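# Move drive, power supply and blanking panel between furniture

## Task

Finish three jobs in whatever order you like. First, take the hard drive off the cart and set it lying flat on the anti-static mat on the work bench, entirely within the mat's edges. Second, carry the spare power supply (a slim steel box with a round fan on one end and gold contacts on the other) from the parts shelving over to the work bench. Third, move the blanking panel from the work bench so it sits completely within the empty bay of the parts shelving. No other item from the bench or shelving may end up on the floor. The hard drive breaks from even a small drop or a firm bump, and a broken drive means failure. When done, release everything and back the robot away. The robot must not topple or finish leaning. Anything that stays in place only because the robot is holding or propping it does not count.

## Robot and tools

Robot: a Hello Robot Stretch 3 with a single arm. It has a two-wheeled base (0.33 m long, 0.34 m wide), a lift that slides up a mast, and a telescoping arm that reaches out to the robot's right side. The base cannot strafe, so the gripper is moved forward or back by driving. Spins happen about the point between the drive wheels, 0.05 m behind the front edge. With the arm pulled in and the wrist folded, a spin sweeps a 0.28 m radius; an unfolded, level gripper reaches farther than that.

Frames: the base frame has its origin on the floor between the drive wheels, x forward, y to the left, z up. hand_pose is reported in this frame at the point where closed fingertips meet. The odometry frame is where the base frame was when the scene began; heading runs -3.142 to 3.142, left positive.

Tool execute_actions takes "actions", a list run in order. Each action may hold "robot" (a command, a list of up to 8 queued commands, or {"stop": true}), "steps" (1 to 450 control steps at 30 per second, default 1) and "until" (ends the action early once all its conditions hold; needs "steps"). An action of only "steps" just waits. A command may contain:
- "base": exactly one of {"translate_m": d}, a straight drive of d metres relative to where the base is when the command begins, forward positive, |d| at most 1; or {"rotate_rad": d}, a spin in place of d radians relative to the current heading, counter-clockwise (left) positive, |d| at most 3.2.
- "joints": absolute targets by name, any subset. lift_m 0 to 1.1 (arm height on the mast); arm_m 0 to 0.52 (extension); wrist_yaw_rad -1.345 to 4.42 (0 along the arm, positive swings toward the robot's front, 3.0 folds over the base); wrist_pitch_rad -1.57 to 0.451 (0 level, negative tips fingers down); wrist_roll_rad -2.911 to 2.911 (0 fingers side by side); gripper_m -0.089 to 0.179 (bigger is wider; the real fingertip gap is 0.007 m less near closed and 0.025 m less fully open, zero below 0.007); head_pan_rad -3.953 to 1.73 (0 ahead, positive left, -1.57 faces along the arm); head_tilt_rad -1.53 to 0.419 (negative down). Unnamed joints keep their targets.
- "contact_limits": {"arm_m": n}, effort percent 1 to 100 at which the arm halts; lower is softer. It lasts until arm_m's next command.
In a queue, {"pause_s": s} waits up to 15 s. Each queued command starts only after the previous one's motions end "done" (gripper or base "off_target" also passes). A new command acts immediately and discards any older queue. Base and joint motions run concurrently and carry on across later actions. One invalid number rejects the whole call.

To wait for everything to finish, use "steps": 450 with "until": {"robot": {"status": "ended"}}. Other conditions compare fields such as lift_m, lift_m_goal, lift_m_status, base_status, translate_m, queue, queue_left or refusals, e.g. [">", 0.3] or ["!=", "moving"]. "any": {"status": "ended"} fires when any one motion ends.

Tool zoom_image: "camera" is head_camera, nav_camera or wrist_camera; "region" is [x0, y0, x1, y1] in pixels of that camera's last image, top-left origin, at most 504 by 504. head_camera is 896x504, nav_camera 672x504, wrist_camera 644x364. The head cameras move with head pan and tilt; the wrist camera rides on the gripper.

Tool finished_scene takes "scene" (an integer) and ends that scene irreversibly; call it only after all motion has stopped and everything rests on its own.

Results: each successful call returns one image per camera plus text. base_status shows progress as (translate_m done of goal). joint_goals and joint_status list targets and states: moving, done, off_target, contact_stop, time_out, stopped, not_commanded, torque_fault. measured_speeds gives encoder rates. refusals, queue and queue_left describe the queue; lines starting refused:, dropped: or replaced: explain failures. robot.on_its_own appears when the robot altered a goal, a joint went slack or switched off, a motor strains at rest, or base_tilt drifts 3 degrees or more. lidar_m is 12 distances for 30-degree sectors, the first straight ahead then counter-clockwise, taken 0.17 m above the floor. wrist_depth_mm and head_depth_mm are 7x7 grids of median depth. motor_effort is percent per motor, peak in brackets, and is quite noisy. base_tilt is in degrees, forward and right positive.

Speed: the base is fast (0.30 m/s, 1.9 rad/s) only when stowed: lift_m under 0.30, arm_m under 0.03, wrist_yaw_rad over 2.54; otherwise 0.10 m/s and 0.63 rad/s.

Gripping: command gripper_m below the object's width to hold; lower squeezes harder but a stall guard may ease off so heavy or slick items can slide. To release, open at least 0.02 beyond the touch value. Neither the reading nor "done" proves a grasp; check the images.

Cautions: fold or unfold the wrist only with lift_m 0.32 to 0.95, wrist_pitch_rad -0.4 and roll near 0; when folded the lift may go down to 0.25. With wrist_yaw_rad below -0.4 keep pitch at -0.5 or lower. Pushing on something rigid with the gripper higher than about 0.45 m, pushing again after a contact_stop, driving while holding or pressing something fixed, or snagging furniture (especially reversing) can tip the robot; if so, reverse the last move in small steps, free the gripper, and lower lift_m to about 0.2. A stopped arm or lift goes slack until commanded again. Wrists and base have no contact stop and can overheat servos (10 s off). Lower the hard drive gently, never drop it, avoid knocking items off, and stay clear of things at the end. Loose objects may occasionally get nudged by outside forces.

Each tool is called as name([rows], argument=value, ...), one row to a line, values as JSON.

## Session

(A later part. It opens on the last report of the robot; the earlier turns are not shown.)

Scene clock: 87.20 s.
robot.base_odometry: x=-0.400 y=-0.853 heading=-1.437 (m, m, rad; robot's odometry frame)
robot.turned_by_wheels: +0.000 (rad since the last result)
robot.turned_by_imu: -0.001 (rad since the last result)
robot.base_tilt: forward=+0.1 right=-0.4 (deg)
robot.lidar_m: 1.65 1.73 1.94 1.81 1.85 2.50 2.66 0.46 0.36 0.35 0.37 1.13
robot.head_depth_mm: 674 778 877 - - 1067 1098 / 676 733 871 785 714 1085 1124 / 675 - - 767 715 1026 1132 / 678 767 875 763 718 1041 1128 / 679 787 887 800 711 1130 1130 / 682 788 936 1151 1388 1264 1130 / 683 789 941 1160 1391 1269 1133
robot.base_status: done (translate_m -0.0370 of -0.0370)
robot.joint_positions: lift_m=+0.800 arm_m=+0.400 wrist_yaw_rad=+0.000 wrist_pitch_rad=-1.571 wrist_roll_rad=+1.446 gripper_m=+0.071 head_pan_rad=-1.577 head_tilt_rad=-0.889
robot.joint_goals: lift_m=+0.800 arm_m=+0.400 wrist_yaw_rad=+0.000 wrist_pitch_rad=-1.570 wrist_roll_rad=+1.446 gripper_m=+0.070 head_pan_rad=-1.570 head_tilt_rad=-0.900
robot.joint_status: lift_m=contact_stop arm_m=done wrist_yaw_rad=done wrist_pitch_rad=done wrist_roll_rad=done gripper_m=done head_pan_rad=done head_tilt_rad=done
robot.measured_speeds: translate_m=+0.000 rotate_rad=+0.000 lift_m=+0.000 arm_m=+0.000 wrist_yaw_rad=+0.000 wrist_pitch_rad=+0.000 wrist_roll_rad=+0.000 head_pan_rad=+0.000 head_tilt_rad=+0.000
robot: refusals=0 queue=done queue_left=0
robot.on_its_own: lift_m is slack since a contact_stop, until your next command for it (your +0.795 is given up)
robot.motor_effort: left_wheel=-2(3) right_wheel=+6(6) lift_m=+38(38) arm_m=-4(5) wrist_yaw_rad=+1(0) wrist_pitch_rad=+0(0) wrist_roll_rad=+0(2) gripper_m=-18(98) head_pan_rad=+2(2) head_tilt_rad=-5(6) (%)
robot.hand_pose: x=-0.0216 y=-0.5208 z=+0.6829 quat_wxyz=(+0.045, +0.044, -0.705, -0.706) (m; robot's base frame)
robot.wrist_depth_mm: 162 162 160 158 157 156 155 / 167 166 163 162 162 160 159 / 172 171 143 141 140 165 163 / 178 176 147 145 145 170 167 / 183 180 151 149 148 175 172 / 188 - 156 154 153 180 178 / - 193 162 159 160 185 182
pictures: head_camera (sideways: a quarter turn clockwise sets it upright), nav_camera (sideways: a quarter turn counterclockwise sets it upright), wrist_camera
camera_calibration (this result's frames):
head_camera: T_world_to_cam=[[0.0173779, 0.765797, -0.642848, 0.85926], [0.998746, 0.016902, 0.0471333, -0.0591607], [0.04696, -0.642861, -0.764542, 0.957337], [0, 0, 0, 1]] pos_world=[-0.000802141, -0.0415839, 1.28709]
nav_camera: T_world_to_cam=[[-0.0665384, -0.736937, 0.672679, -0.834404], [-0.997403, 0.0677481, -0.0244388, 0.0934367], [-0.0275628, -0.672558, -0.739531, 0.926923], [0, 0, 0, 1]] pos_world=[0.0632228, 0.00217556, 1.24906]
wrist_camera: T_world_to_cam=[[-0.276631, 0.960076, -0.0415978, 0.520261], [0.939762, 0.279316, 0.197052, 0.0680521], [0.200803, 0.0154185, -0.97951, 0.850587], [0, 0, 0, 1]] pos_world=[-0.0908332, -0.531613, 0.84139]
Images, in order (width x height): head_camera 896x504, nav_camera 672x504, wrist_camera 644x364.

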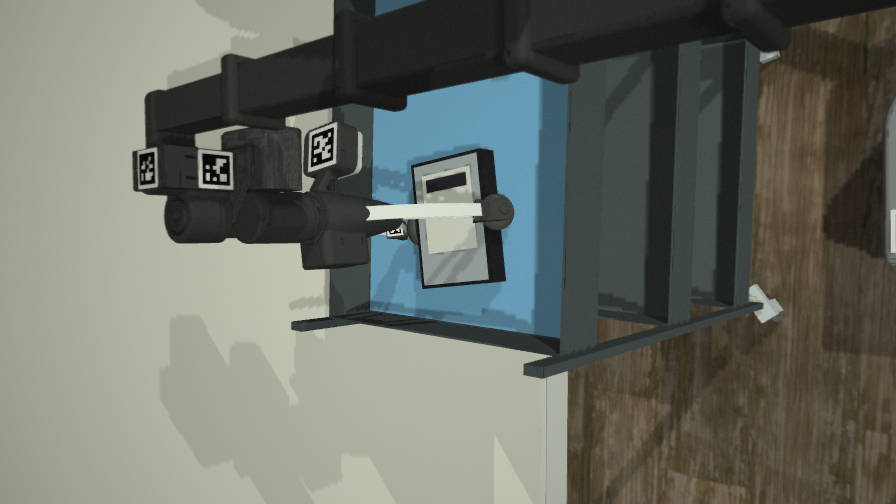

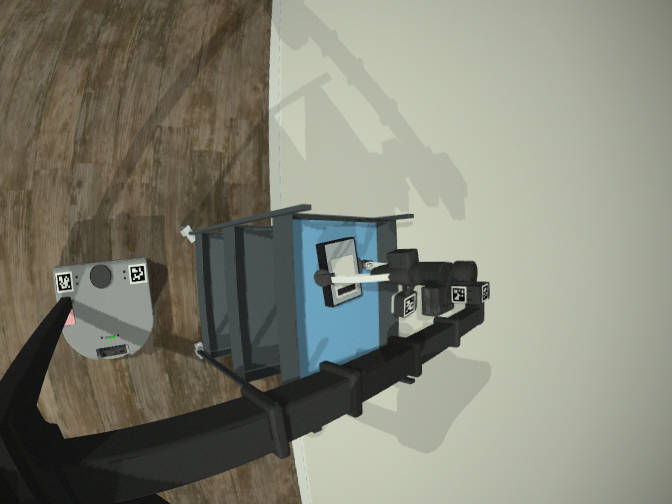

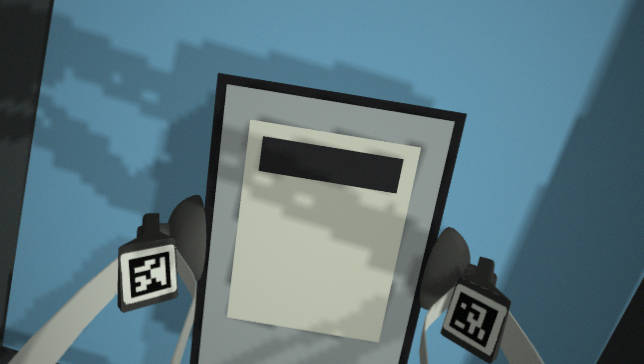

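Test lift by 8 mm and hold.

execute_actions([
  {"robot":{"joints":{"lift_m":0.808,"head_pan_rad":-3.3,"head_tilt_rad":-0.3}},"steps":300,"until":{"robot":{"status":"ended"}}},
  {"steps":30},
])

Scene clock: 91.83 s.
robot.base_odometry: x=-0.400 y=-0.853 heading=-1.437 (m, m, rad; robot's odometry frame)
robot.turned_by_wheels: +0.000 (rad since the last result)
robot.turned_by_imu: -0.001 (rad since the last result)
robot.base_tilt: forward=+0.1 right=-0.5 (deg)
robot.lidar_m: 1.65 1.73 1.95 1.81 1.86 2.50 2.66 0.46 0.36 0.35 0.37 1.12
robot.head_depth_mm: 2818 2983 3109 3285 2681 1957 1542 / 2794 2916 3089 3246 2623 1970 1540 / 2761 2911 3079 3253 2694 1957 1544 / 2748 2886 3029 3235 2709 1965 1544 / 2733 2861 3015 3164 2690 1974 1554 / 2654 2816 2978 3159 2730 1987 1552 / 2648 2796 2926 3087 2736 1983 1559
robot.base_status: done (translate_m -0.0370 of -0.0370)
robot.joint_positions: lift_m=+0.808 arm_m=+0.400 wrist_yaw_rad=-0.001 wrist_pitch_rad=-1.566 wrist_roll_rad=+1.448 gripper_m=+0.071 head_pan_rad=-3.293 head_tilt_rad=-0.310
robot.joint_goals: lift_m=+0.808 arm_m=+0.400 wrist_yaw_rad=+0.000 wrist_pitch_rad=-1.570 wrist_roll_rad=+1.446 gripper_m=+0.070 head_pan_rad=-3.300 head_tilt_rad=-0.300
robot.joint_status: lift_m=done arm_m=done wrist_yaw_rad=done wrist_pitch_rad=done wrist_roll_rad=done gripper_m=done head_pan_rad=done head_tilt_rad=done
robot.measured_speeds: translate_m=+0.000 rotate_rad=+0.000 lift_m=+0.000 arm_m=+0.000 wrist_yaw_rad=+0.000 wrist_pitch_rad=+0.000 wrist_roll_rad=+0.000 head_pan_rad=+0.000 head_tilt_rad=+0.000
robot: refusals=0 queue=done queue_left=0
robot.motor_effort: left_wheel=-3(2) right_wheel=+4(6) lift_m=+47(50) arm_m=-4(4) wrist_yaw_rad=+1(1) wrist_pitch_rad=-1(2) wrist_roll_rad=-1(1) gripper_m=-14(17) head_pan_rad=-2(27) head_tilt_rad=+5(33) (%)
robot.hand_pose: x=-0.0215 y=-0.5220 z=+0.6900 quat_wxyz=(+0.043, +0.043, -0.707, -0.704) (m; robot's base frame)
robot.wrist_depth_mm: 167 168 167 164 163 161 160 / 174 172 169 169 168 166 164 / 178 177 151 148 147 170 169 / 184 183 154 152 150 176 173 / 188 188 157 156 155 181 179 / 195 - 162 162 160 186 184 / 203 201 169 166 166 191 188
pictures: head_camera (sideways: a quarter turn clockwise sets it upright), nav_camera (sideways: a quarter turn counterclockwise sets it upright), wrist_camera
camera_calibration (this result's frames):
head_camera: T_world_to_cam=[[0.28413, -0.0561465, -0.95714, 1.26743], [-0.105883, -0.994015, 0.0268778, -0.0260807], [-0.952921, 0.0937085, -0.288374, 0.343926], [0, 0, 0, 1]] pos_world=[-0.0351403, 0.0130081, 1.31299]
nav_camera: T_world_to_cam=[[-0.236931, 0.0988607, 0.966483, -1.2165], [0.188087, 0.980656, -0.0542013, 0.124983], [-0.953146, 0.168941, -0.250942, 0.296864], [0, 0, 0, 1]] pos_world=[-0.0287801, -0.0524537, 1.257]
wrist_camera: T_world_to_cam=[[-0.273356, 0.960815, -0.0459338, 0.525121], [0.94071, 0.276997, 0.195798, 0.0666301], [0.20085, 0.0103123, -0.979568, 0.854917], [0, 0, 0, 1]] pos_world=[-0.0908441, -0.531817, 0.848524]
Images, in order (width x height): head_camera 896x504, nav_camera 672x504, wrist_camera 644x364.

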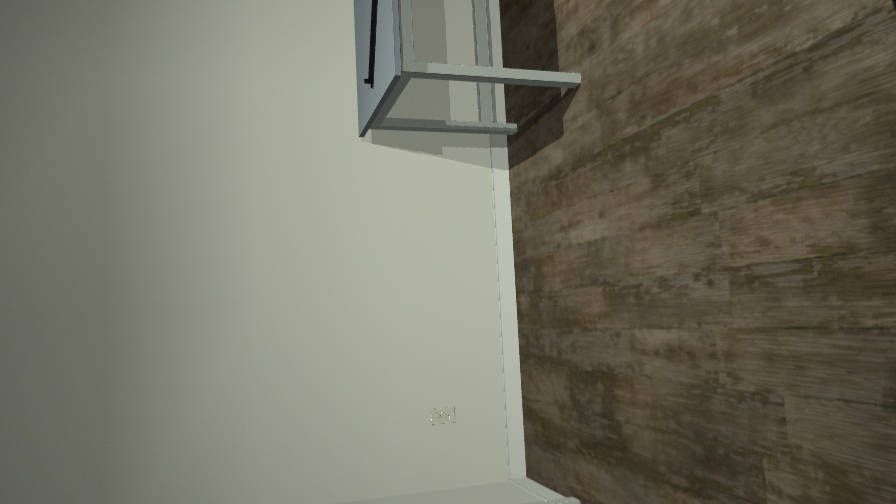

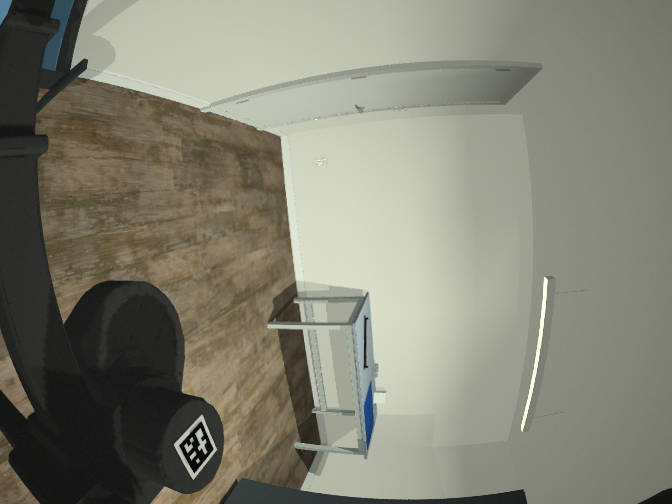

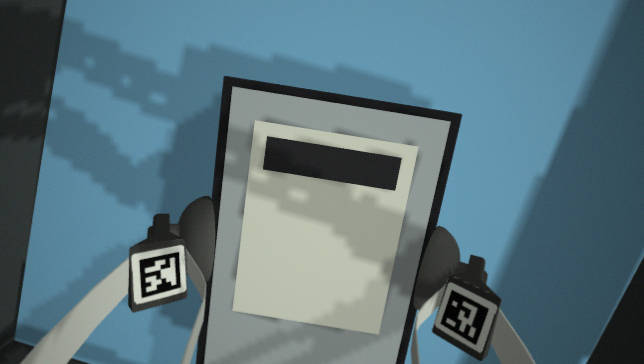

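execute_actions([
  {"robot":[{"joints":{"gripper_m":0.15}},{"joints":{"lift_m":0.87,"head_pan_rad":-1.2,"head_tilt_rad":-0.9}},{"base":{"translate_m":-0.215},"joints":{"arm_m":0.404,"wrist_roll_rad":0,"wrist_yaw_rad":1.696,"wrist_pitch_rad":-0.5}},{"joints":{"lift_m":0.75}}],"steps":450,"until":{"robot":{"status":"ended"}}},
])

Scene clock: 125.47 s.
robot.base_odometry: x=-0.429 y=-0.640 heading=-1.437 (m, m, rad; robot's odometry frame)
robot.turned_by_wheels: +0.000 (rad since the last result)
robot.turned_by_imu: +0.000 (rad since the last result)
robot.base_tilt: forward=+0.1 right=-0.6 (deg)
robot.lidar_m: 1.87 1.95 2.09 1.79 1.87 2.31 2.70 1.05 0.34 0.34 0.36 1.12
robot.head_depth_mm: 650 742 832 789 684 830 1122 / 676 775 862 784 686 893 1088 / 703 811 898 776 716 1013 1125 / 732 848 897 776 731 1132 1122 / 765 890 1035 784 945 1196 1126 / 796 939 1140 765 1384 1262 1131 / 836 994 1219 1561 1441 1267 1132
robot.base_status: done (translate_m -0.2150 of -0.2150)
robot.joint_positions: lift_m=+0.750 arm_m=+0.404 wrist_yaw_rad=+1.694 wrist_pitch_rad=-0.518 wrist_roll_rad=+0.004 gripper_m=+0.150 head_pan_rad=-1.207 head_tilt_rad=-0.889
robot.joint_goals: lift_m=+0.750 arm_m=+0.404 wrist_yaw_rad=+1.696 wrist_pitch_rad=-0.500 wrist_roll_rad=+0.000 gripper_m=+0.150 head_pan_rad=-1.200 head_tilt_rad=-0.900
robot.joint_status: lift_m=done arm_m=done wrist_yaw_rad=done wrist_pitch_rad=done wrist_roll_rad=done gripper_m=done head_pan_rad=done head_tilt_rad=done
robot.measured_speeds: translate_m=+0.000 rotate_rad=+0.000 lift_m=+0.000 arm_m=+0.000 wrist_yaw_rad=+0.000 wrist_pitch_rad=+0.000 wrist_roll_rad=+0.000 head_pan_rad=+0.000 head_tilt_rad=+0.000
robot: refusals=0 queue=done queue_left=0
robot.motor_effort: left_wheel=-2(7) right_wheel=+5(6) lift_m=+29(47) arm_m=+3(4) wrist_yaw_rad=+2(1) wrist_pitch_rad=+5(5) wrist_roll_rad=-2(4) gripper_m=+0(93) head_pan_rad=+2(31) head_tilt_rad=-6(34) (%)
robot.hand_pose: x=+0.1877 y=-0.5230 z=+0.7412 quat_wxyz=(+0.588, +0.633, -0.318, +0.391) (m; robot's base frame)
robot.wrist_depth_mm: - - - - - 784 409 / - - - - - 695 384 / - 286 299 282 - 626 307 / 221 277 302 298 281 261 295 / 224 252 242 233 274 277 247 / - 216 202 202 234 248 208 / 190 195 175 179 210 - 175
pictures: head_camera (sideways: a quarter turn clockwise sets it upright), nav_camera (sideways: a quarter turn counterclockwise sets it upright), wrist_camera
camera_calibration (this result's frames):
head_camera: T_world_to_cam=[[-0.260551, 0.720096, -0.643098, 0.861281], [0.925091, 0.37681, 0.0471258, -0.0587017], [0.276261, -0.582645, -0.764333, 0.955666], [0, 0, 0, 1]] pos_world=[0.0146985, -0.0412714, 1.2871]
nav_camera: T_world_to_cam=[[0.204279, -0.71095, 0.672919, -0.83637], [-0.954442, -0.297392, -0.0244589, 0.0932008], [0.21751, -0.637266, -0.739312, 0.925142], [0, 0, 0, 1]] pos_world=[0.0585796, 0.0226617, 1.24906]
wrist_camera: T_world_to_cam=[[0.231911, -0.966487, 0.110096, -0.632828], [-0.627422, -0.235113, -0.742337, 0.581916], [0.743343, 0.103079, -0.66092, 0.573541], [0, 0, 0, 1]] pos_world=[0.0855279, -0.533923, 0.880714]
Images, in order (width x height): head_camera 896x504, nav_camera 672x504, wrist_camera 644x364.

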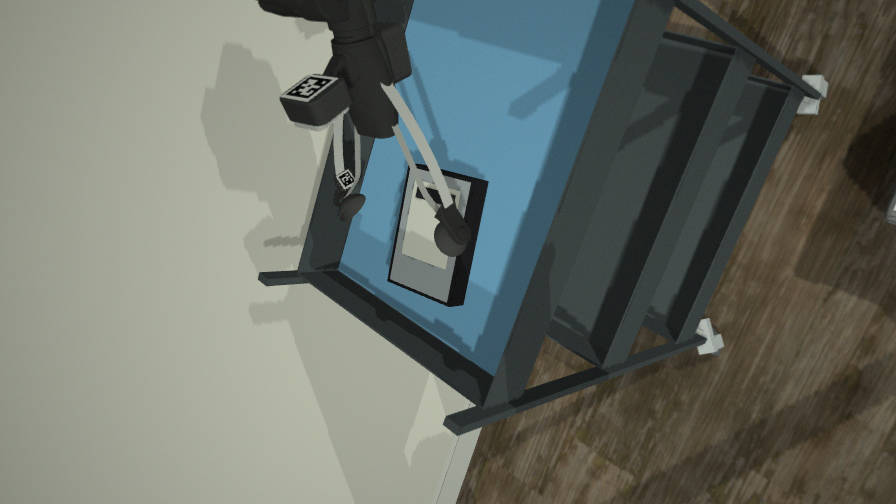

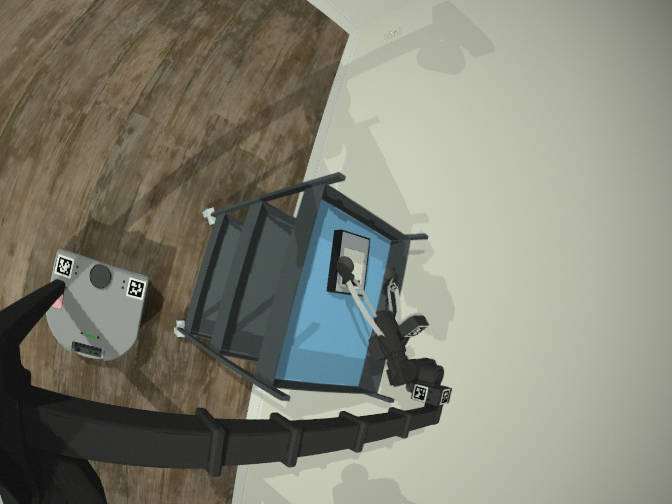

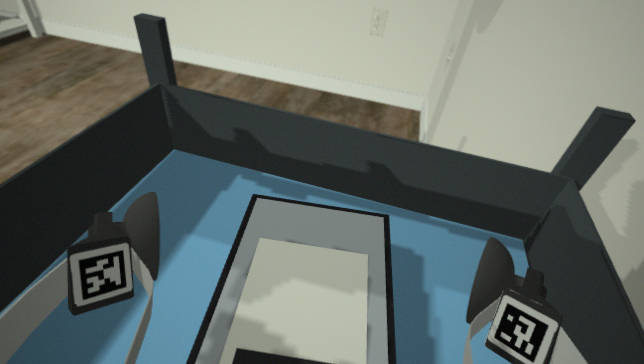

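execute_actions([
  {"robot":[{"base":{"translate_m":0.018},"joints":{"lift_m":0.706,"gripper_m":0.14}}],"steps":450,"until":{"robot":{"status":"ended"}}},
])

Scene clock: 133.87 s.
robot.base_odometry: x=-0.427 y=-0.658 heading=-1.437 (m, m, rad; robot's odometry frame)
robot.turned_by_wheels: +0.000 (rad since the last result)
robot.turned_by_imu: -0.001 (rad since the last result)
robot.base_tilt: forward=+0.1 right=-0.6 (deg)
robot.lidar_m: 1.85 1.93 2.07 1.79 1.87 2.32 2.70 1.05 0.35 0.34 0.36 1.12
robot.head_depth_mm: 653 743 834 773 685 863 1103 / 676 774 868 775 686 896 1088 / 702 810 892 776 713 1017 1124 / 734 847 897 775 732 1132 1127 / 763 892 1056 783 935 1203 1129 / 800 938 1140 1352 1407 1264 1128 / 836 992 1216 1565 1443 1273 1133
robot.base_status: done (translate_m +0.0180 of +0.0180)
robot.joint_positions: lift_m=+0.706 arm_m=+0.404 wrist_yaw_rad=+1.694 wrist_pitch_rad=-0.518 wrist_roll_rad=+0.004 gripper_m=+0.140 head_pan_rad=-1.207 head_tilt_rad=-0.889
robot.joint_goals: lift_m=+0.706 arm_m=+0.404 wrist_yaw_rad=+1.696 wrist_pitch_rad=-0.500 wrist_roll_rad=+0.000 gripper_m=+0.140 head_pan_rad=-1.200 head_tilt_rad=-0.900
robot.joint_status: lift_m=done arm_m=done wrist_yaw_rad=done wrist_pitch_rad=done wrist_roll_rad=done gripper_m=done head_pan_rad=done head_tilt_rad=done
robot.measured_speeds: translate_m=+0.000 rotate_rad=+0.000 lift_m=+0.000 arm_m=+0.000 wrist_yaw_rad=+0.000 wrist_pitch_rad=+0.000 wrist_roll_rad=+0.000 head_pan_rad=+0.000 head_tilt_rad=+0.000
robot: refusals=0 queue=done queue_left=0
robot.motor_effort: left_wheel=-3(4) right_wheel=+5(12) lift_m=+30(30) arm_m=+3(4) wrist_yaw_rad=+3(2) wrist_pitch_rad=+5(5) wrist_roll_rad=-2(2) gripper_m=+0(50) head_pan_rad=+1(2) head_tilt_rad=-6(5) (%)
robot.hand_pose: x=+0.1878 y=-0.5230 z=+0.6972 quat_wxyz=(+0.588, +0.633, -0.318, +0.391) (m; robot's base frame)
robot.wrist_depth_mm: - - - - - 778 411 / 218 252 248 238 - 684 387 / 210 255 270 251 234 220 207 / 209 230 224 205 247 237 212 / 191 199 173 174 207 230 202 / - 165 147 152 165 202 189 / 149 148 131 135 144 - 171
pictures: head_camera (sideways: a quarter turn clockwise sets it upright), nav_camera (sideways: a quarter turn counterclockwise sets it upright), wrist_camera
camera_calibration (this result's frames):
head_camera: T_world_to_cam=[[-0.260602, 0.720091, -0.643083, 0.861261], [0.925067, 0.376869, 0.0471263, -0.0587021], [0.276293, -0.582613, -0.764345, 0.955682], [0, 0, 0, 1]] pos_world=[0.0147011, -0.0412706, 1.2871]
nav_camera: T_world_to_cam=[[0.204329, -0.710949, 0.672904, -0.836351], [-0.954423, -0.297453, -0.0244577, 0.0931991], [0.217546, -0.637238, -0.739325, 0.92516], [0, 0, 0, 1]] pos_world=[0.0585777, 0.022666, 1.24906]
wrist_camera: T_world_to_cam=[[0.231923, -0.966481, 0.11012, -0.628001], [-0.627253, -0.235117, -0.742478, 0.549375], [0.743482, 0.103125, -0.660757, 0.544351], [0, 0, 0, 1]] pos_world=[0.0855291, -0.533919, 0.836739]
Images, in order (width x height): head_camera 896x504, nav_camera 672x504, wrist_camera 644x364.

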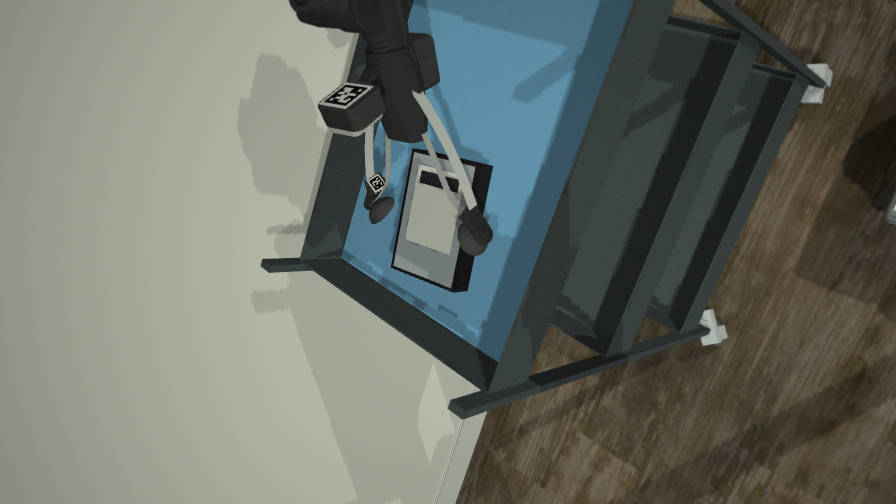

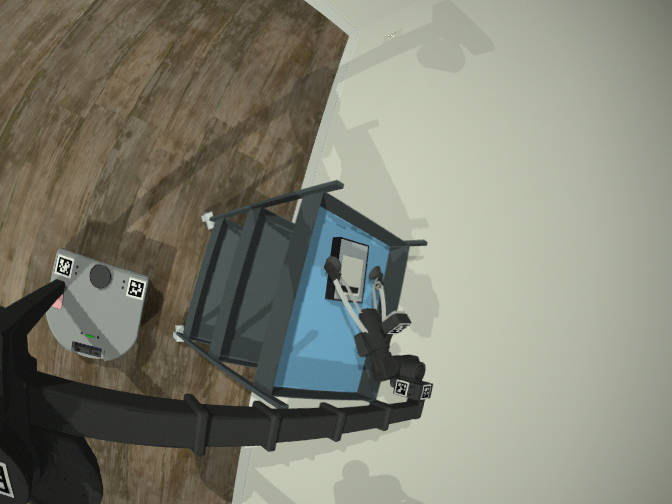

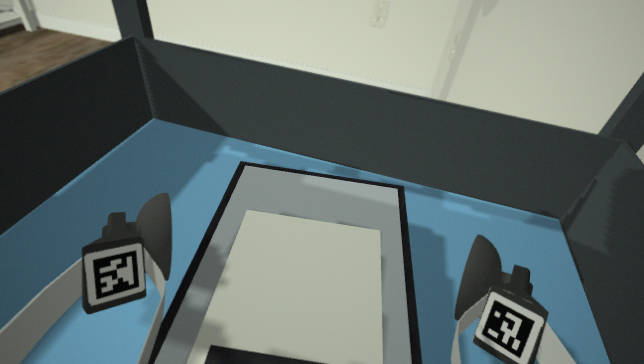

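execute_actions([
  {"robot":[{"joints":{"arm_m":0.400}},{"joints":{"lift_m":0.694}}],"steps":450,"until":{"robot":{"status":"ended"}}},
  {"steps":5},
])

Scene clock: 141.70 s.
robot.base_odometry: x=-0.427 y=-0.658 heading=-1.437 (m, m, rad; robot's odometry frame)
robot.turned_by_wheels: +0.000 (rad since the last result)
robot.turned_by_imu: -0.001 (rad since the last result)
robot.base_tilt: forward=+0.0 right=-0.3 (deg)
robot.lidar_m: 1.85 1.93 2.08 1.79 1.86 2.32 2.70 1.05 0.35 0.34 0.36 1.12
robot.head_depth_mm: 652 743 830 772 685 865 1104 / 675 776 874 759 686 895 1090 / 703 812 888 776 715 1016 1122 / 733 849 898 768 733 1131 1126 / 763 892 1053 781 936 1205 1125 / 801 939 1141 1348 1405 1266 1131 / 837 990 1218 1557 1438 1268 1134
robot.base_status: done (translate_m +0.0180 of +0.0180)
robot.joint_positions: lift_m=+0.694 arm_m=+0.400 wrist_yaw_rad=+1.694 wrist_pitch_rad=-0.517 wrist_roll_rad=+0.004 gripper_m=+0.140 head_pan_rad=-1.207 head_tilt_rad=-0.889
robot.joint_goals: lift_m=+0.694 arm_m=+0.400 wrist_yaw_rad=+1.696 wrist_pitch_rad=-0.500 wrist_roll_rad=+0.000 gripper_m=+0.140 head_pan_rad=-1.200 head_tilt_rad=-0.900
robot.joint_status: lift_m=done arm_m=done wrist_yaw_rad=done wrist_pitch_rad=done wrist_roll_rad=done gripper_m=done head_pan_rad=done head_tilt_rad=done
robot.measured_speeds: translate_m=+0.000 rotate_rad=+0.000 lift_m=+0.000 arm_m=+0.000 wrist_yaw_rad=+0.000 wrist_pitch_rad=+0.000 wrist_roll_rad=+0.000 head_pan_rad=+0.000 head_tilt_rad=+0.000
robot: refusals=0 queue=done queue_left=0
robot.motor_effort: left_wheel=-2(2) right_wheel=+5(5) lift_m=+29(30) arm_m=-4(5) wrist_yaw_rad=+2(2) wrist_pitch_rad=+5(5) wrist_roll_rad=-2(2) gripper_m=+0(0) head_pan_rad=+2(2) head_tilt_rad=-5(5) (%)
robot.hand_pose: x=+0.1879 y=-0.5194 z=+0.6855 quat_wxyz=(+0.588, +0.633, -0.318, +0.391) (m; robot's base frame)
robot.wrist_depth_mm: - 241 - - - 791 415 / 200 250 246 229 226 633 392 / 207 243 257 251 233 217 204 / 201 212 197 187 227 237 213 / 177 184 156 160 174 212 203 / - 153 134 138 147 188 181 / 138 138 119 123 127 - 163
pictures: head_camera (sideways: a quarter turn clockwise sets it upright), nav_camera (sideways: a quarter turn counterclockwise sets it upright), wrist_camera
camera_calibration (this result's frames):
head_camera: T_world_to_cam=[[-0.260602, 0.720092, -0.643082, 0.86126], [0.925067, 0.376869, 0.0471263, -0.0587022], [0.276293, -0.582613, -0.764346, 0.955683], [0, 0, 0, 1]] pos_world=[0.014701, -0.0412706, 1.2871]
nav_camera: T_world_to_cam=[[0.204329, -0.71095, 0.672904, -0.83635], [-0.954423, -0.297453, -0.0244577, 0.093199], [0.217545, -0.637238, -0.739326, 0.92516], [0, 0, 0, 1]] pos_world=[0.0585777, 0.022666, 1.24906]
wrist_camera: T_world_to_cam=[[0.231894, -0.966475, 0.110232, -0.623399], [-0.626476, -0.235076, -0.743147, 0.54189], [0.744146, 0.103274, -0.659986, 0.535523], [0, 0, 0, 1]] pos_world=[0.0855363, -0.53042, 0.82486]
Images, in order (width x height): head_camera 896x504, nav_camera 672x504, wrist_camera 644x364.

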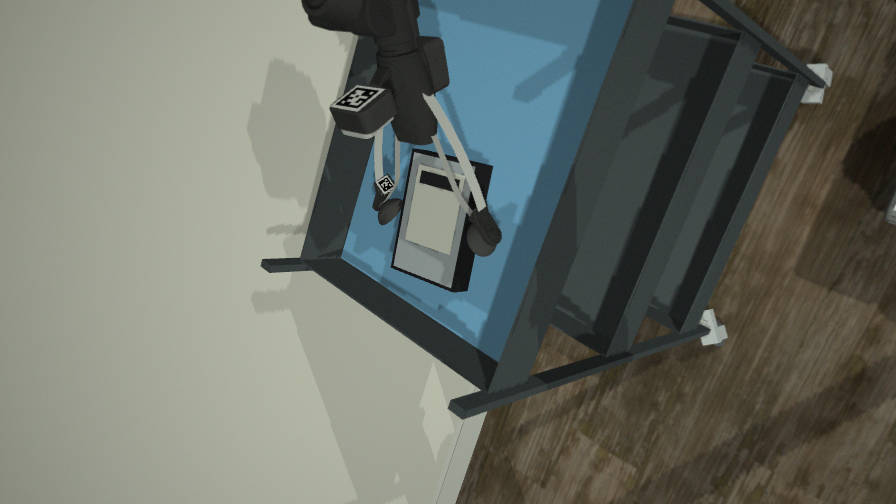

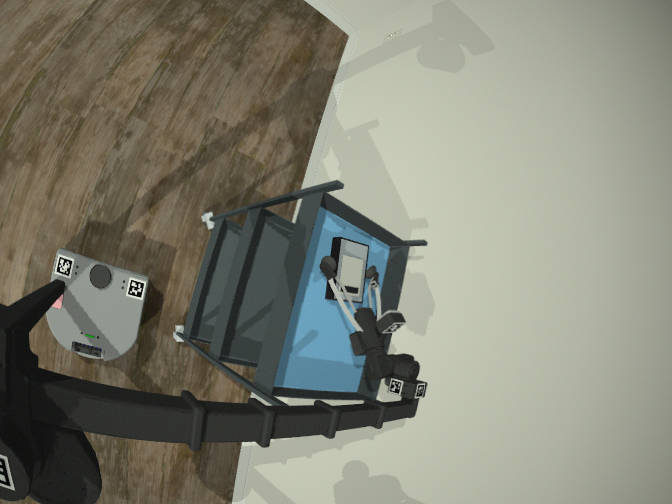

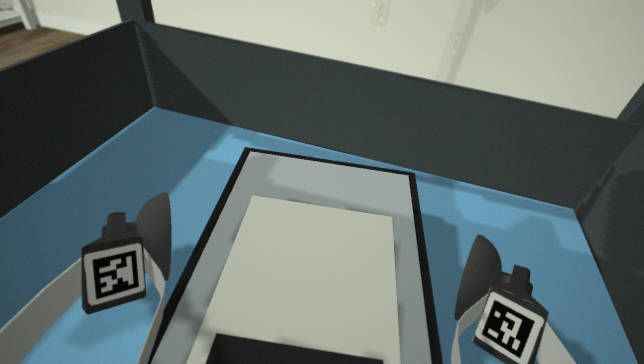

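Just touching. Close.

execute_actions([
  {"robot":[{"joints":{"gripper_m":0.085}},{"joints":{"gripper_m":0.07}}],"steps":300,"until":{"robot":{"status":"ended"}}},
  {"steps":10},
])

execute_actions([
  {"robot":{"joints":{"lift_m":0.712}},"steps":300,"until":{"robot":{"status":"ended"}}},
  {"steps":30},
])

Scene clock: 147.67 s.
robot.base_odometry: x=-0.427 y=-0.658 heading=-1.437 (m, m, rad; robot's odometry frame)
robot.turned_by_wheels: +0.000 (rad since the last result)
robot.turned_by_imu: +0.000 (rad since the last result)
robot.base_tilt: forward=+0.2 right=-0.3 (deg)
robot.lidar_m: 1.85 1.94 2.06 1.78 1.86 2.32 2.70 1.05 0.35 0.34 0.36 1.12
robot.head_depth_mm: 652 743 828 774 684 864 1105 / 676 775 871 758 687 896 1089 / 704 811 887 762 714 1017 1124 / 732 850 898 771 732 1126 1124 / 764 890 1054 781 935 1201 1126 / 800 941 1138 1344 1386 1262 1130 / 836 991 1219 1562 1433 1269 1133
robot.base_status: done (translate_m +0.0180 of +0.0180)
robot.joint_positions: lift_m=+0.694 arm_m=+0.400 wrist_yaw_rad=+1.698 wrist_pitch_rad=-0.510 wrist_roll_rad=+0.004 gripper_m=+0.071 head_pan_rad=-1.207 head_tilt_rad=-0.889
robot.joint_goals: lift_m=+0.694 arm_m=+0.400 wrist_yaw_rad=+1.696 wrist_pitch_rad=-0.500 wrist_roll_rad=+0.000 gripper_m=+0.070 head_pan_rad=-1.200 head_tilt_rad=-0.900
robot.joint_status: lift_m=done arm_m=done wrist_yaw_rad=done wrist_pitch_rad=done wrist_roll_rad=done gripper_m=done head_pan_rad=done head_tilt_rad=done
robot.measured_speeds: translate_m=+0.000 rotate_rad=+0.000 lift_m=+0.000 arm_m=+0.000 wrist_yaw_rad=+0.000 wrist_pitch_rad=+0.000 wrist_roll_rad=+0.000 head_pan_rad=+0.000 head_tilt_rad=+0.000
robot: refusals=0 queue=done queue_left=0
robot.motor_effort: left_wheel=+1(3) right_wheel=-5(5) lift_m=+32(30) arm_m=-5(5) wrist_yaw_rad=-3(3) wrist_pitch_rad=+3(5) wrist_roll_rad=-2(2) gripper_m=-19(91) head_pan_rad=+3(2) head_tilt_rad=-5(5) (%)
robot.hand_pose: x=+0.1888 y=-0.5184 z=+0.6868 quat_wxyz=(+0.586, +0.632, -0.319, +0.394) (m; robot's base frame)
robot.wrist_depth_mm: - 239 - - - 812 424 / 200 248 244 228 - 676 398 / 206 246 260 250 232 215 202 / 201 212 202 190 235 233 215 / 177 186 157 161 170 212 206 / 159 - 136 140 144 184 183 / - 139 120 124 127 161 164
pictures: head_camera (sideways: a quarter turn clockwise sets it upright), nav_camera (sideways: a quarter turn counterclockwise sets it upright), wrist_camera
camera_calibration (this result's frames):
head_camera: T_world_to_cam=[[-0.260602, 0.720092, -0.643082, 0.86126], [0.925067, 0.376869, 0.0471263, -0.0587022], [0.276293, -0.582613, -0.764346, 0.955683], [0, 0, 0, 1]] pos_world=[0.0147011, -0.0412706, 1.2871]
nav_camera: T_world_to_cam=[[0.204329, -0.71095, 0.672904, -0.83635], [-0.954423, -0.297453, -0.0244576, 0.093199], [0.217545, -0.637237, -0.739326, 0.92516], [0, 0, 0, 1]] pos_world=[0.0585777, 0.022666, 1.24906]
wrist_camera: T_world_to_cam=[[0.235356, -0.965554, 0.110963, -0.623389], [-0.620503, -0.237152, -0.747486, 0.544457], [0.748053, 0.107072, -0.654944, 0.533428], [0, 0, 0, 1]] pos_world=[0.0855231, -0.529913, 0.825513]
Images, in order (width x height): head_camera 896x504, nav_camera 672x504, wrist_camera 644x364.

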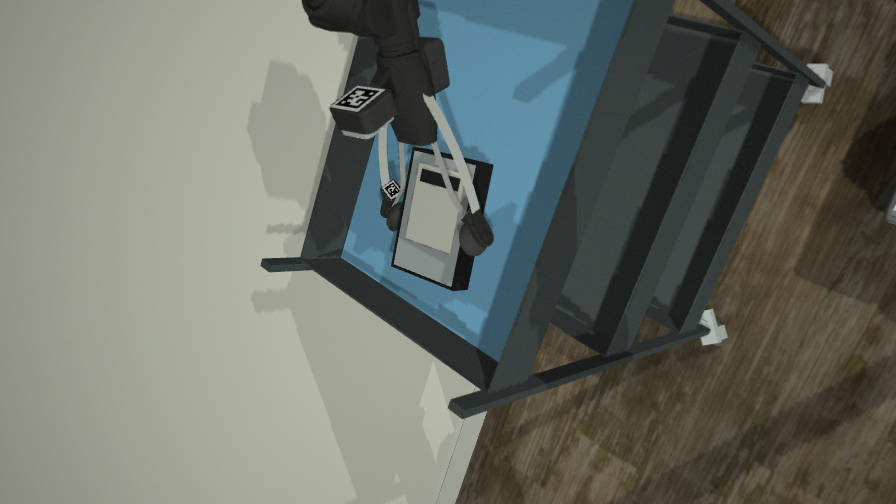

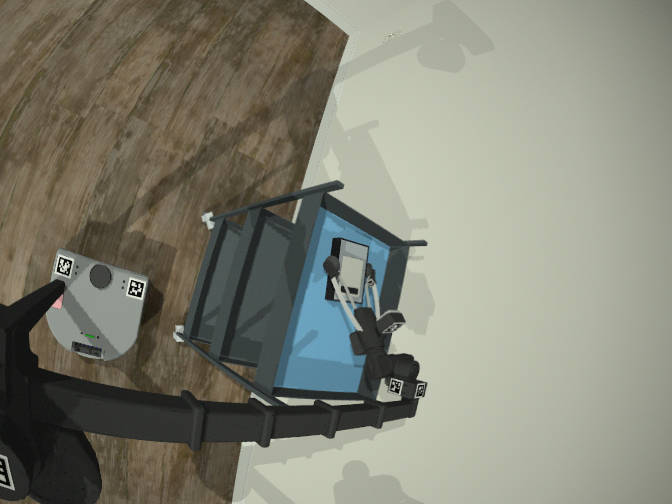

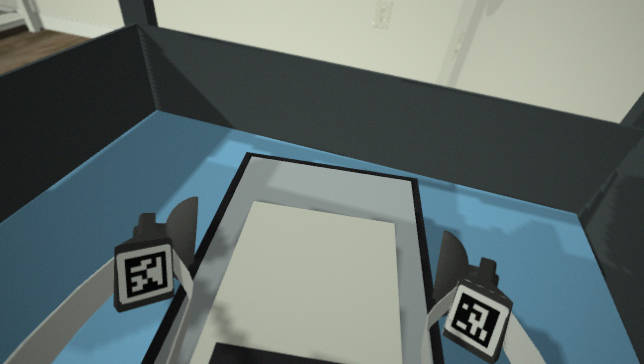

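Scene clock: 149.47 s.
robot.base_odometry: x=-0.427 y=-0.658 heading=-1.437 (m, m, rad; robot's odometry frame)
robot.turned_by_wheels: +0.000 (rad since the last result)
robot.turned_by_imu: -0.001 (rad since the last result)
robot.base_tilt: forward=-0.1 right=-0.4 (deg)
robot.lidar_m: 1.85 1.93 2.07 1.79 1.86 2.32 2.70 1.05 0.34 0.34 0.36 1.12
robot.head_depth_mm: 652 740 835 771 684 863 1104 / 677 773 874 766 685 893 1093 / 702 809 887 761 715 1017 1124 / 733 848 896 775 732 1133 1128 / 766 893 1052 782 937 1200 1129 / 797 940 1139 1344 1409 1265 1129 / 837 991 1217 1561 1441 1273 1130
robot.base_status: done (translate_m +0.0180 of +0.0180)
robot.joint_positions: lift_m=+0.711 arm_m=+0.400 wrist_yaw_rad=+1.698 wrist_pitch_rad=-0.562 wrist_roll_rad=+0.004 gripper_m=+0.071 head_pan_rad=-1.207 head_tilt_rad=-0.889
robot.joint_goals: lift_m=+0.712 arm_m=+0.400 wrist_yaw_rad=+1.696 wrist_pitch_rad=-0.500 wrist_roll_rad=+0.000 gripper_m=+0.070 head_pan_rad=-1.200 head_tilt_rad=-0.900
robot.joint_status: lift_m=done arm_m=done wrist_yaw_rad=done wrist_pitch_rad=done wrist_roll_rad=done gripper_m=done head_pan_rad=done head_tilt_rad=done
robot.measured_speeds: translate_m=+0.000 rotate_rad=+0.000 lift_m=+0.000 arm_m=+0.000 wrist_yaw_rad=+0.000 wrist_pitch_rad=+0.000 wrist_roll_rad=+0.000 head_pan_rad=+0.000 head_tilt_rad=+0.000
robot: refusals=0 queue=done queue_left=0
robot.motor_effort: left_wheel=-2(2) right_wheel=+4(5) lift_m=+53(55) arm_m=-5(5) wrist_yaw_rad=-3(2) wrist_pitch_rad=+18(18) wrist_roll_rad=-2(2) gripper_m=-18(19) head_pan_rad=+2(2) head_tilt_rad=-5(5) (%)
robot.hand_pose: x=+0.1810 y=-0.5195 z=+0.6933 quat_wxyz=(+0.596, +0.640, -0.303, +0.379) (m; robot's base frame)
robot.wrist_depth_mm: - 243 - - - 790 420 / 204 253 252 235 226 642 398 / 205 247 263 257 241 222 208 / 205 216 209 193 241 242 217 / 185 192 158 162 175 215 208 / 166 - 137 140 144 190 186 / - 147 120 123 127 168 169
pictures: head_camera (sideways: a quarter turn clockwise sets it upright), nav_camera (sideways: a quarter turn counterclockwise sets it upright), wrist_camera
camera_calibration (this result's frames):
head_camera: T_world_to_cam=[[-0.260602, 0.720092, -0.643082, 0.86126], [0.925067, 0.376869, 0.0471263, -0.0587022], [0.276293, -0.582613, -0.764346, 0.955683], [0, 0, 0, 1]] pos_world=[0.0147011, -0.0412706, 1.2871]
nav_camera: T_world_to_cam=[[0.204329, -0.71095, 0.672904, -0.83635], [-0.954423, -0.297453, -0.0244576, 0.093199], [0.217545, -0.637237, -0.739326, 0.92516], [0, 0, 0, 1]] pos_world=[0.0585777, 0.022666, 1.24906]
wrist_camera: T_world_to_cam=[[0.240474, -0.964929, 0.105282, -0.620006], [-0.657956, -0.241786, -0.713186, 0.524821], [0.713629, 0.102232, -0.693024, 0.573687], [0, 0, 0, 1]] pos_world=[0.0850041, -0.530016, 0.837149]
Images, in order (width x height): head_camera 896x504, nav_camera 672x504, wrist_camera 644x364.

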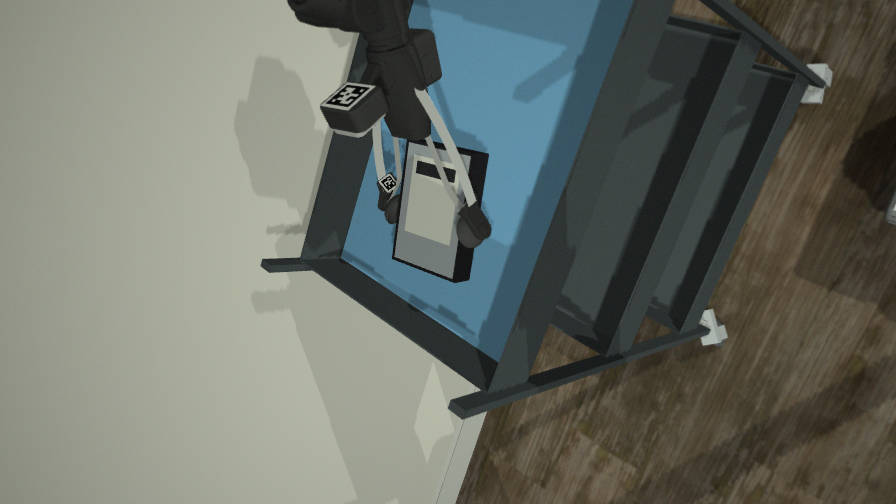

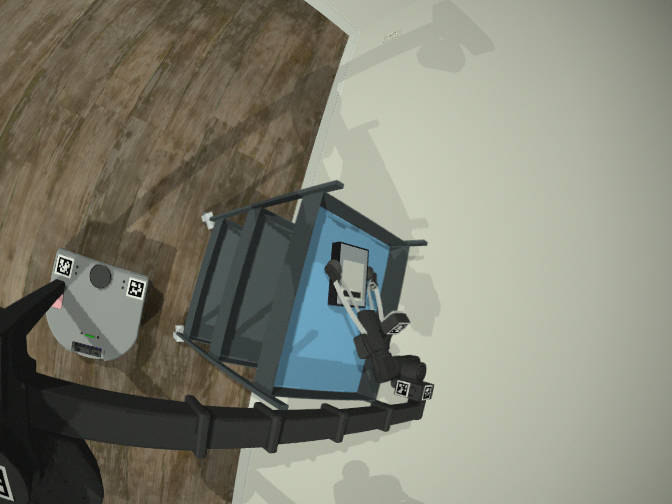

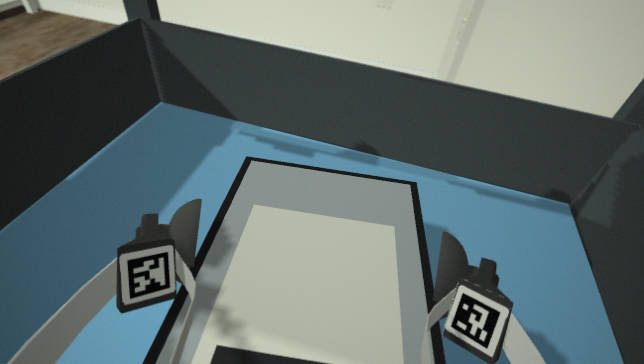

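execute_actions([
  {"robot":{"joints":{"lift_m":0.718,"wrist_pitch_rad":-0.46}},"steps":300,"until":{"robot":{"status":"ended"}}},
  {"steps":45},
])

Scene clock: 155.43 s.
robot.base_odometry: x=-0.427 y=-0.658 heading=-1.437 (m, m, rad; robot's odometry frame)
robot.turned_by_wheels: +0.000 (rad since the last result)
robot.turned_by_imu: -0.001 (rad since the last result)
robot.base_tilt: forward=+0.0 right=-0.5 (deg)
robot.lidar_m: 1.85 1.93 2.06 1.79 1.87 2.32 2.70 1.05 0.35 0.34 0.36 1.11
robot.head_depth_mm: 652 742 833 774 683 865 1103 / 677 774 871 775 687 894 1089 / 704 811 895 756 714 1018 1123 / 732 850 897 763 732 1130 1130 / 766 890 1053 780 935 1199 1128 / 800 941 1139 1346 1404 1266 1133 / 836 990 1216 1559 1445 1267 1132
robot.base_status: done (translate_m +0.0180 of +0.0180)
robot.joint_positions: lift_m=+0.717 arm_m=+0.400 wrist_yaw_rad=+1.698 wrist_pitch_rad=-0.528 wrist_roll_rad=+0.004 gripper_m=+0.071 head_pan_rad=-1.207 head_tilt_rad=-0.889
robot.joint_goals: lift_m=+0.718 arm_m=+0.400 wrist_yaw_rad=+1.696 wrist_pitch_rad=-0.460 wrist_roll_rad=+0.000 gripper_m=+0.070 head_pan_rad=-1.200 head_tilt_rad=-0.900
robot.joint_status: lift_m=done arm_m=done wrist_yaw_rad=done wrist_pitch_rad=off_target wrist_roll_rad=done gripper_m=done head_pan_rad=done head_tilt_rad=done
robot.measured_speeds: translate_m=+0.000 rotate_rad=+0.000 lift_m=+0.000 arm_m=+0.000 wrist_yaw_rad=+0.000 wrist_pitch_rad=+0.000 wrist_roll_rad=+0.000 head_pan_rad=+0.000 head_tilt_rad=+0.000
robot: refusals=0 queue=dropped queue_left=0
robot.motor_effort: left_wheel=-2(2) right_wheel=+4(4) lift_m=+54(57) arm_m=-4(4) wrist_yaw_rad=-3(3) wrist_pitch_rad=+19(21) wrist_roll_rad=-2(2) gripper_m=-18(18) head_pan_rad=+3(2) head_tilt_rad=-5(5) (%)
robot.hand_pose: x=+0.1862 y=-0.5188 z=+0.7063 quat_wxyz=(+0.589, +0.635, -0.313, +0.389) (m; robot's base frame)
robot.wrist_depth_mm: - - - - - 786 424 / - 255 252 - - 703 395 / 207 264 276 256 235 226 214 / 213 237 234 195 251 241 217 / 200 209 159 163 175 235 208 / 180 - 137 141 145 206 197 / - 158 119 123 127 182 178
pictures: head_camera (sideways: a quarter turn clockwise sets it upright), nav_camera (sideways: a quarter turn counterclockwise sets it upright), wrist_camera
camera_calibration (this result's frames):
head_camera: T_world_to_cam=[[-0.260602, 0.720092, -0.643082, 0.86126], [0.925067, 0.376869, 0.0471263, -0.0587022], [0.276293, -0.582613, -0.764346, 0.955683], [0, 0, 0, 1]] pos_world=[0.0147011, -0.0412706, 1.2871]
nav_camera: T_world_to_cam=[[0.20433, -0.71095, 0.672904, -0.83635], [-0.954423, -0.297453, -0.0244576, 0.093199], [0.217546, -0.637237, -0.739326, 0.92516], [0, 0, 0, 1]] pos_world=[0.0585777, 0.0226661, 1.24906]
wrist_camera: T_world_to_cam=[[0.236884, -0.965387, 0.109149, -0.624275], [-0.633657, -0.238685, -0.735873, 0.550734], [0.736454, 0.105154, -0.668265, 0.558728], [0, 0, 0, 1]] pos_world=[0.0853803, -0.529967, 0.846787]
Images, in order (width x height): head_camera 896x504, nav_camera 672x504, wrist_camera 644x364.

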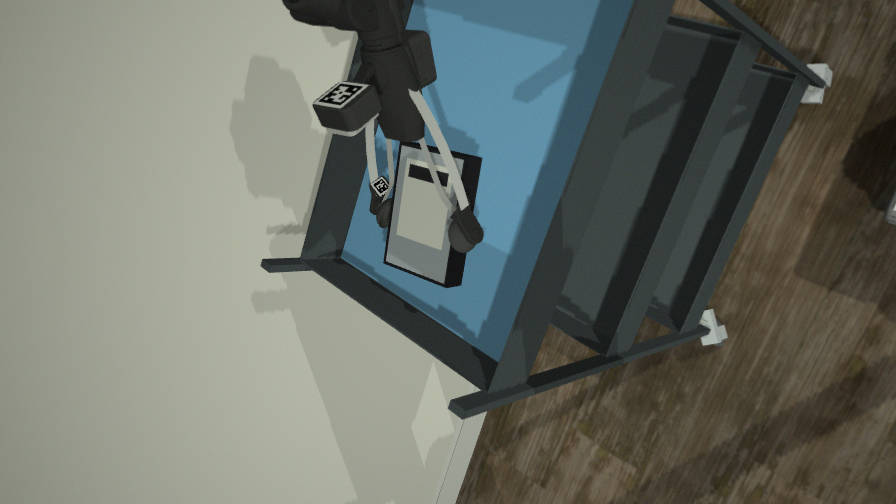

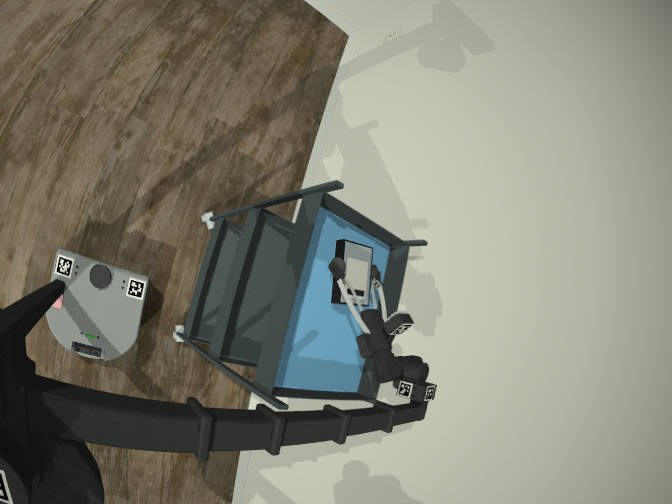

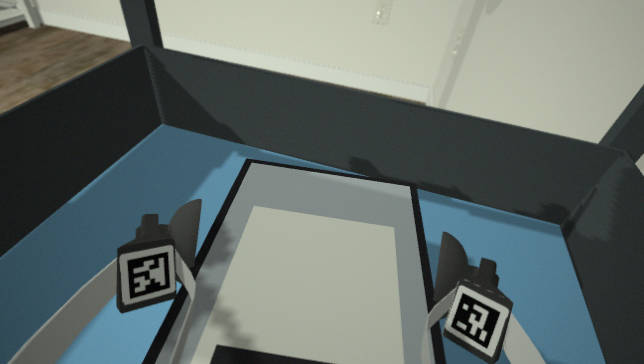

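execute_actions([
  {"robot":{"joints":{"head_pan_rad":-3.85,"head_tilt_rad":-0.35}},"steps":300,"until":{"robot":{"status":"ended"}}},
])

Scene clock: 161.37 s.
robot.base_odometry: x=-0.427 y=-0.658 heading=-1.437 (m, m, rad; robot's odometry frame)
robot.turned_by_wheels: +0.000 (rad since the last result)
robot.turned_by_imu: -0.001 (rad since the last result)
robot.base_tilt: forward=+0.0 right=-0.6 (deg)
robot.lidar_m: 1.85 1.93 2.07 1.79 1.86 2.32 2.70 1.05 0.35 0.34 0.36 1.12
robot.head_depth_mm: 3132 3328 3472 - - - - / 3413 3572 3745 3474 2457 1836 1469 / 3501 3689 3836 3722 2463 1852 1485 / 3195 3392 3368 3632 2466 1853 1478 / 2975 3158 3179 3442 2482 1858 1481 / 2791 2954 2995 3180 2490 1862 1487 / 2640 2750 2855 3031 2505 1861 1486
robot.base_status: done (translate_m +0.0180 of +0.0180)
robot.joint_positions: lift_m=+0.717 arm_m=+0.400 wrist_yaw_rad=+1.698 wrist_pitch_rad=-0.528 wrist_roll_rad=+0.004 gripper_m=+0.071 head_pan_rad=-3.843 head_tilt_rad=-0.359
robot.joint_goals: lift_m=+0.718 arm_m=+0.400 wrist_yaw_rad=+1.696 wrist_pitch_rad=-0.460 wrist_roll_rad=+0.000 gripper_m=+0.070 head_pan_rad=-3.850 head_tilt_rad=-0.350
robot.joint_status: lift_m=done arm_m=done wrist_yaw_rad=done wrist_pitch_rad=off_target wrist_roll_rad=done gripper_m=done head_pan_rad=done head_tilt_rad=done
robot.measured_speeds: translate_m=+0.000 rotate_rad=+0.000 lift_m=+0.000 arm_m=+0.000 wrist_yaw_rad=+0.000 wrist_pitch_rad=+0.000 wrist_roll_rad=+0.000 head_pan_rad=+0.000 head_tilt_rad=+0.000
robot: refusals=0 queue=done queue_left=0
robot.motor_effort: left_wheel=-2(2) right_wheel=+4(4) lift_m=+53(53) arm_m=-4(5) wrist_yaw_rad=-2(2) wrist_pitch_rad=+20(20) wrist_roll_rad=-2(2) gripper_m=-18(18) head_pan_rad=-3(27) head_tilt_rad=+4(32) (%)
robot.hand_pose: x=+0.1862 y=-0.5188 z=+0.7063 quat_wxyz=(+0.589, +0.635, -0.313, +0.389) (m; robot's base frame)
robot.wrist_depth_mm: - - - - - 808 422 / - 253 254 - - 713 397 / 207 263 275 254 235 225 216 / 214 236 233 194 251 240 218 / 198 209 158 163 175 236 209 / 180 - 136 141 144 206 196 / - 158 119 123 127 181 178
pictures: head_camera (sideways: a quarter turn clockwise sets it upright), nav_camera (sideways: a quarter turn counterclockwise sets it upright), wrist_camera
camera_calibration (this result's frames):
head_camera: T_world_to_cam=[[0.248662, -0.226584, -0.941715, 1.2475], [-0.610874, -0.791194, 0.0290645, -0.0258453], [-0.751665, 0.568042, -0.335155, 0.403581], [0, 0, 0, 1]] pos_world=[-0.0226365, 0.0329636, 1.3108]
nav_camera: T_world_to_cam=[[-0.186488, 0.238658, 0.953029, -1.19923], [0.674924, 0.736035, -0.0522499, 0.119469], [-0.713933, 0.633478, -0.298338, 0.35709], [0, 0, 0, 1]] pos_world=[-0.0493361, -0.0279365, 1.25568]
wrist_camera: T_world_to_cam=[[0.236884, -0.965387, 0.109149, -0.624275], [-0.633657, -0.238684, -0.735872, 0.550734], [0.736454, 0.105154, -0.668265, 0.558728], [0, 0, 0, 1]] pos_world=[0.0853803, -0.529967, 0.846787]
Images, in order (width x height): head_camera 896x504, nav_camera 672x504, wrist_camera 644x364.

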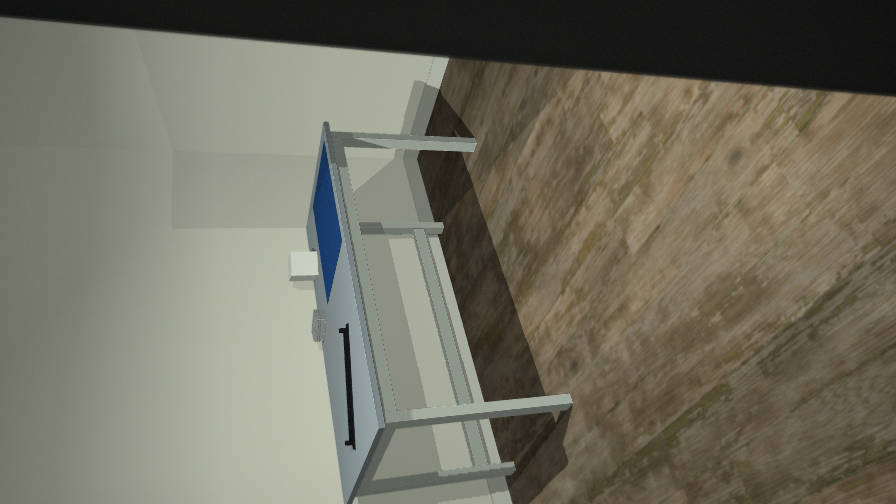

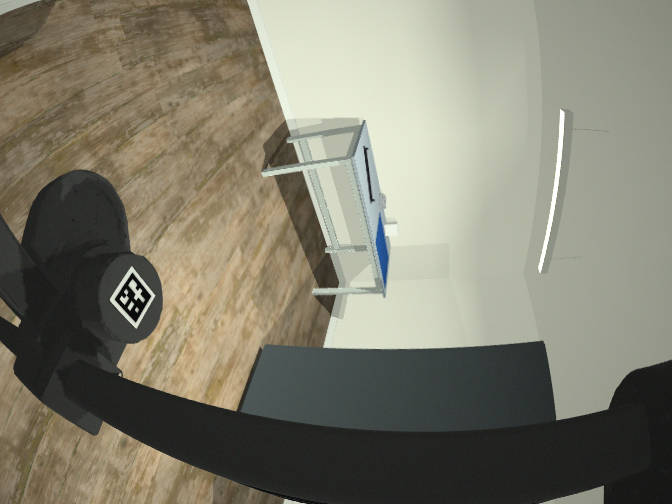

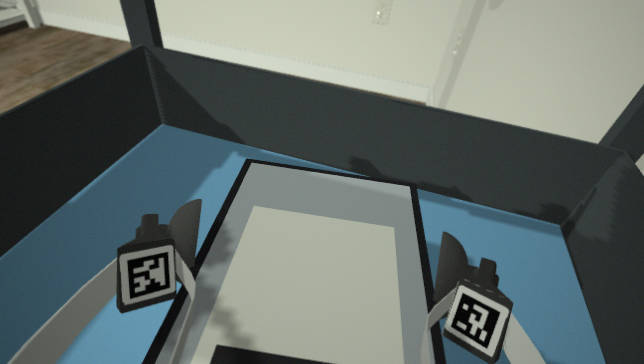

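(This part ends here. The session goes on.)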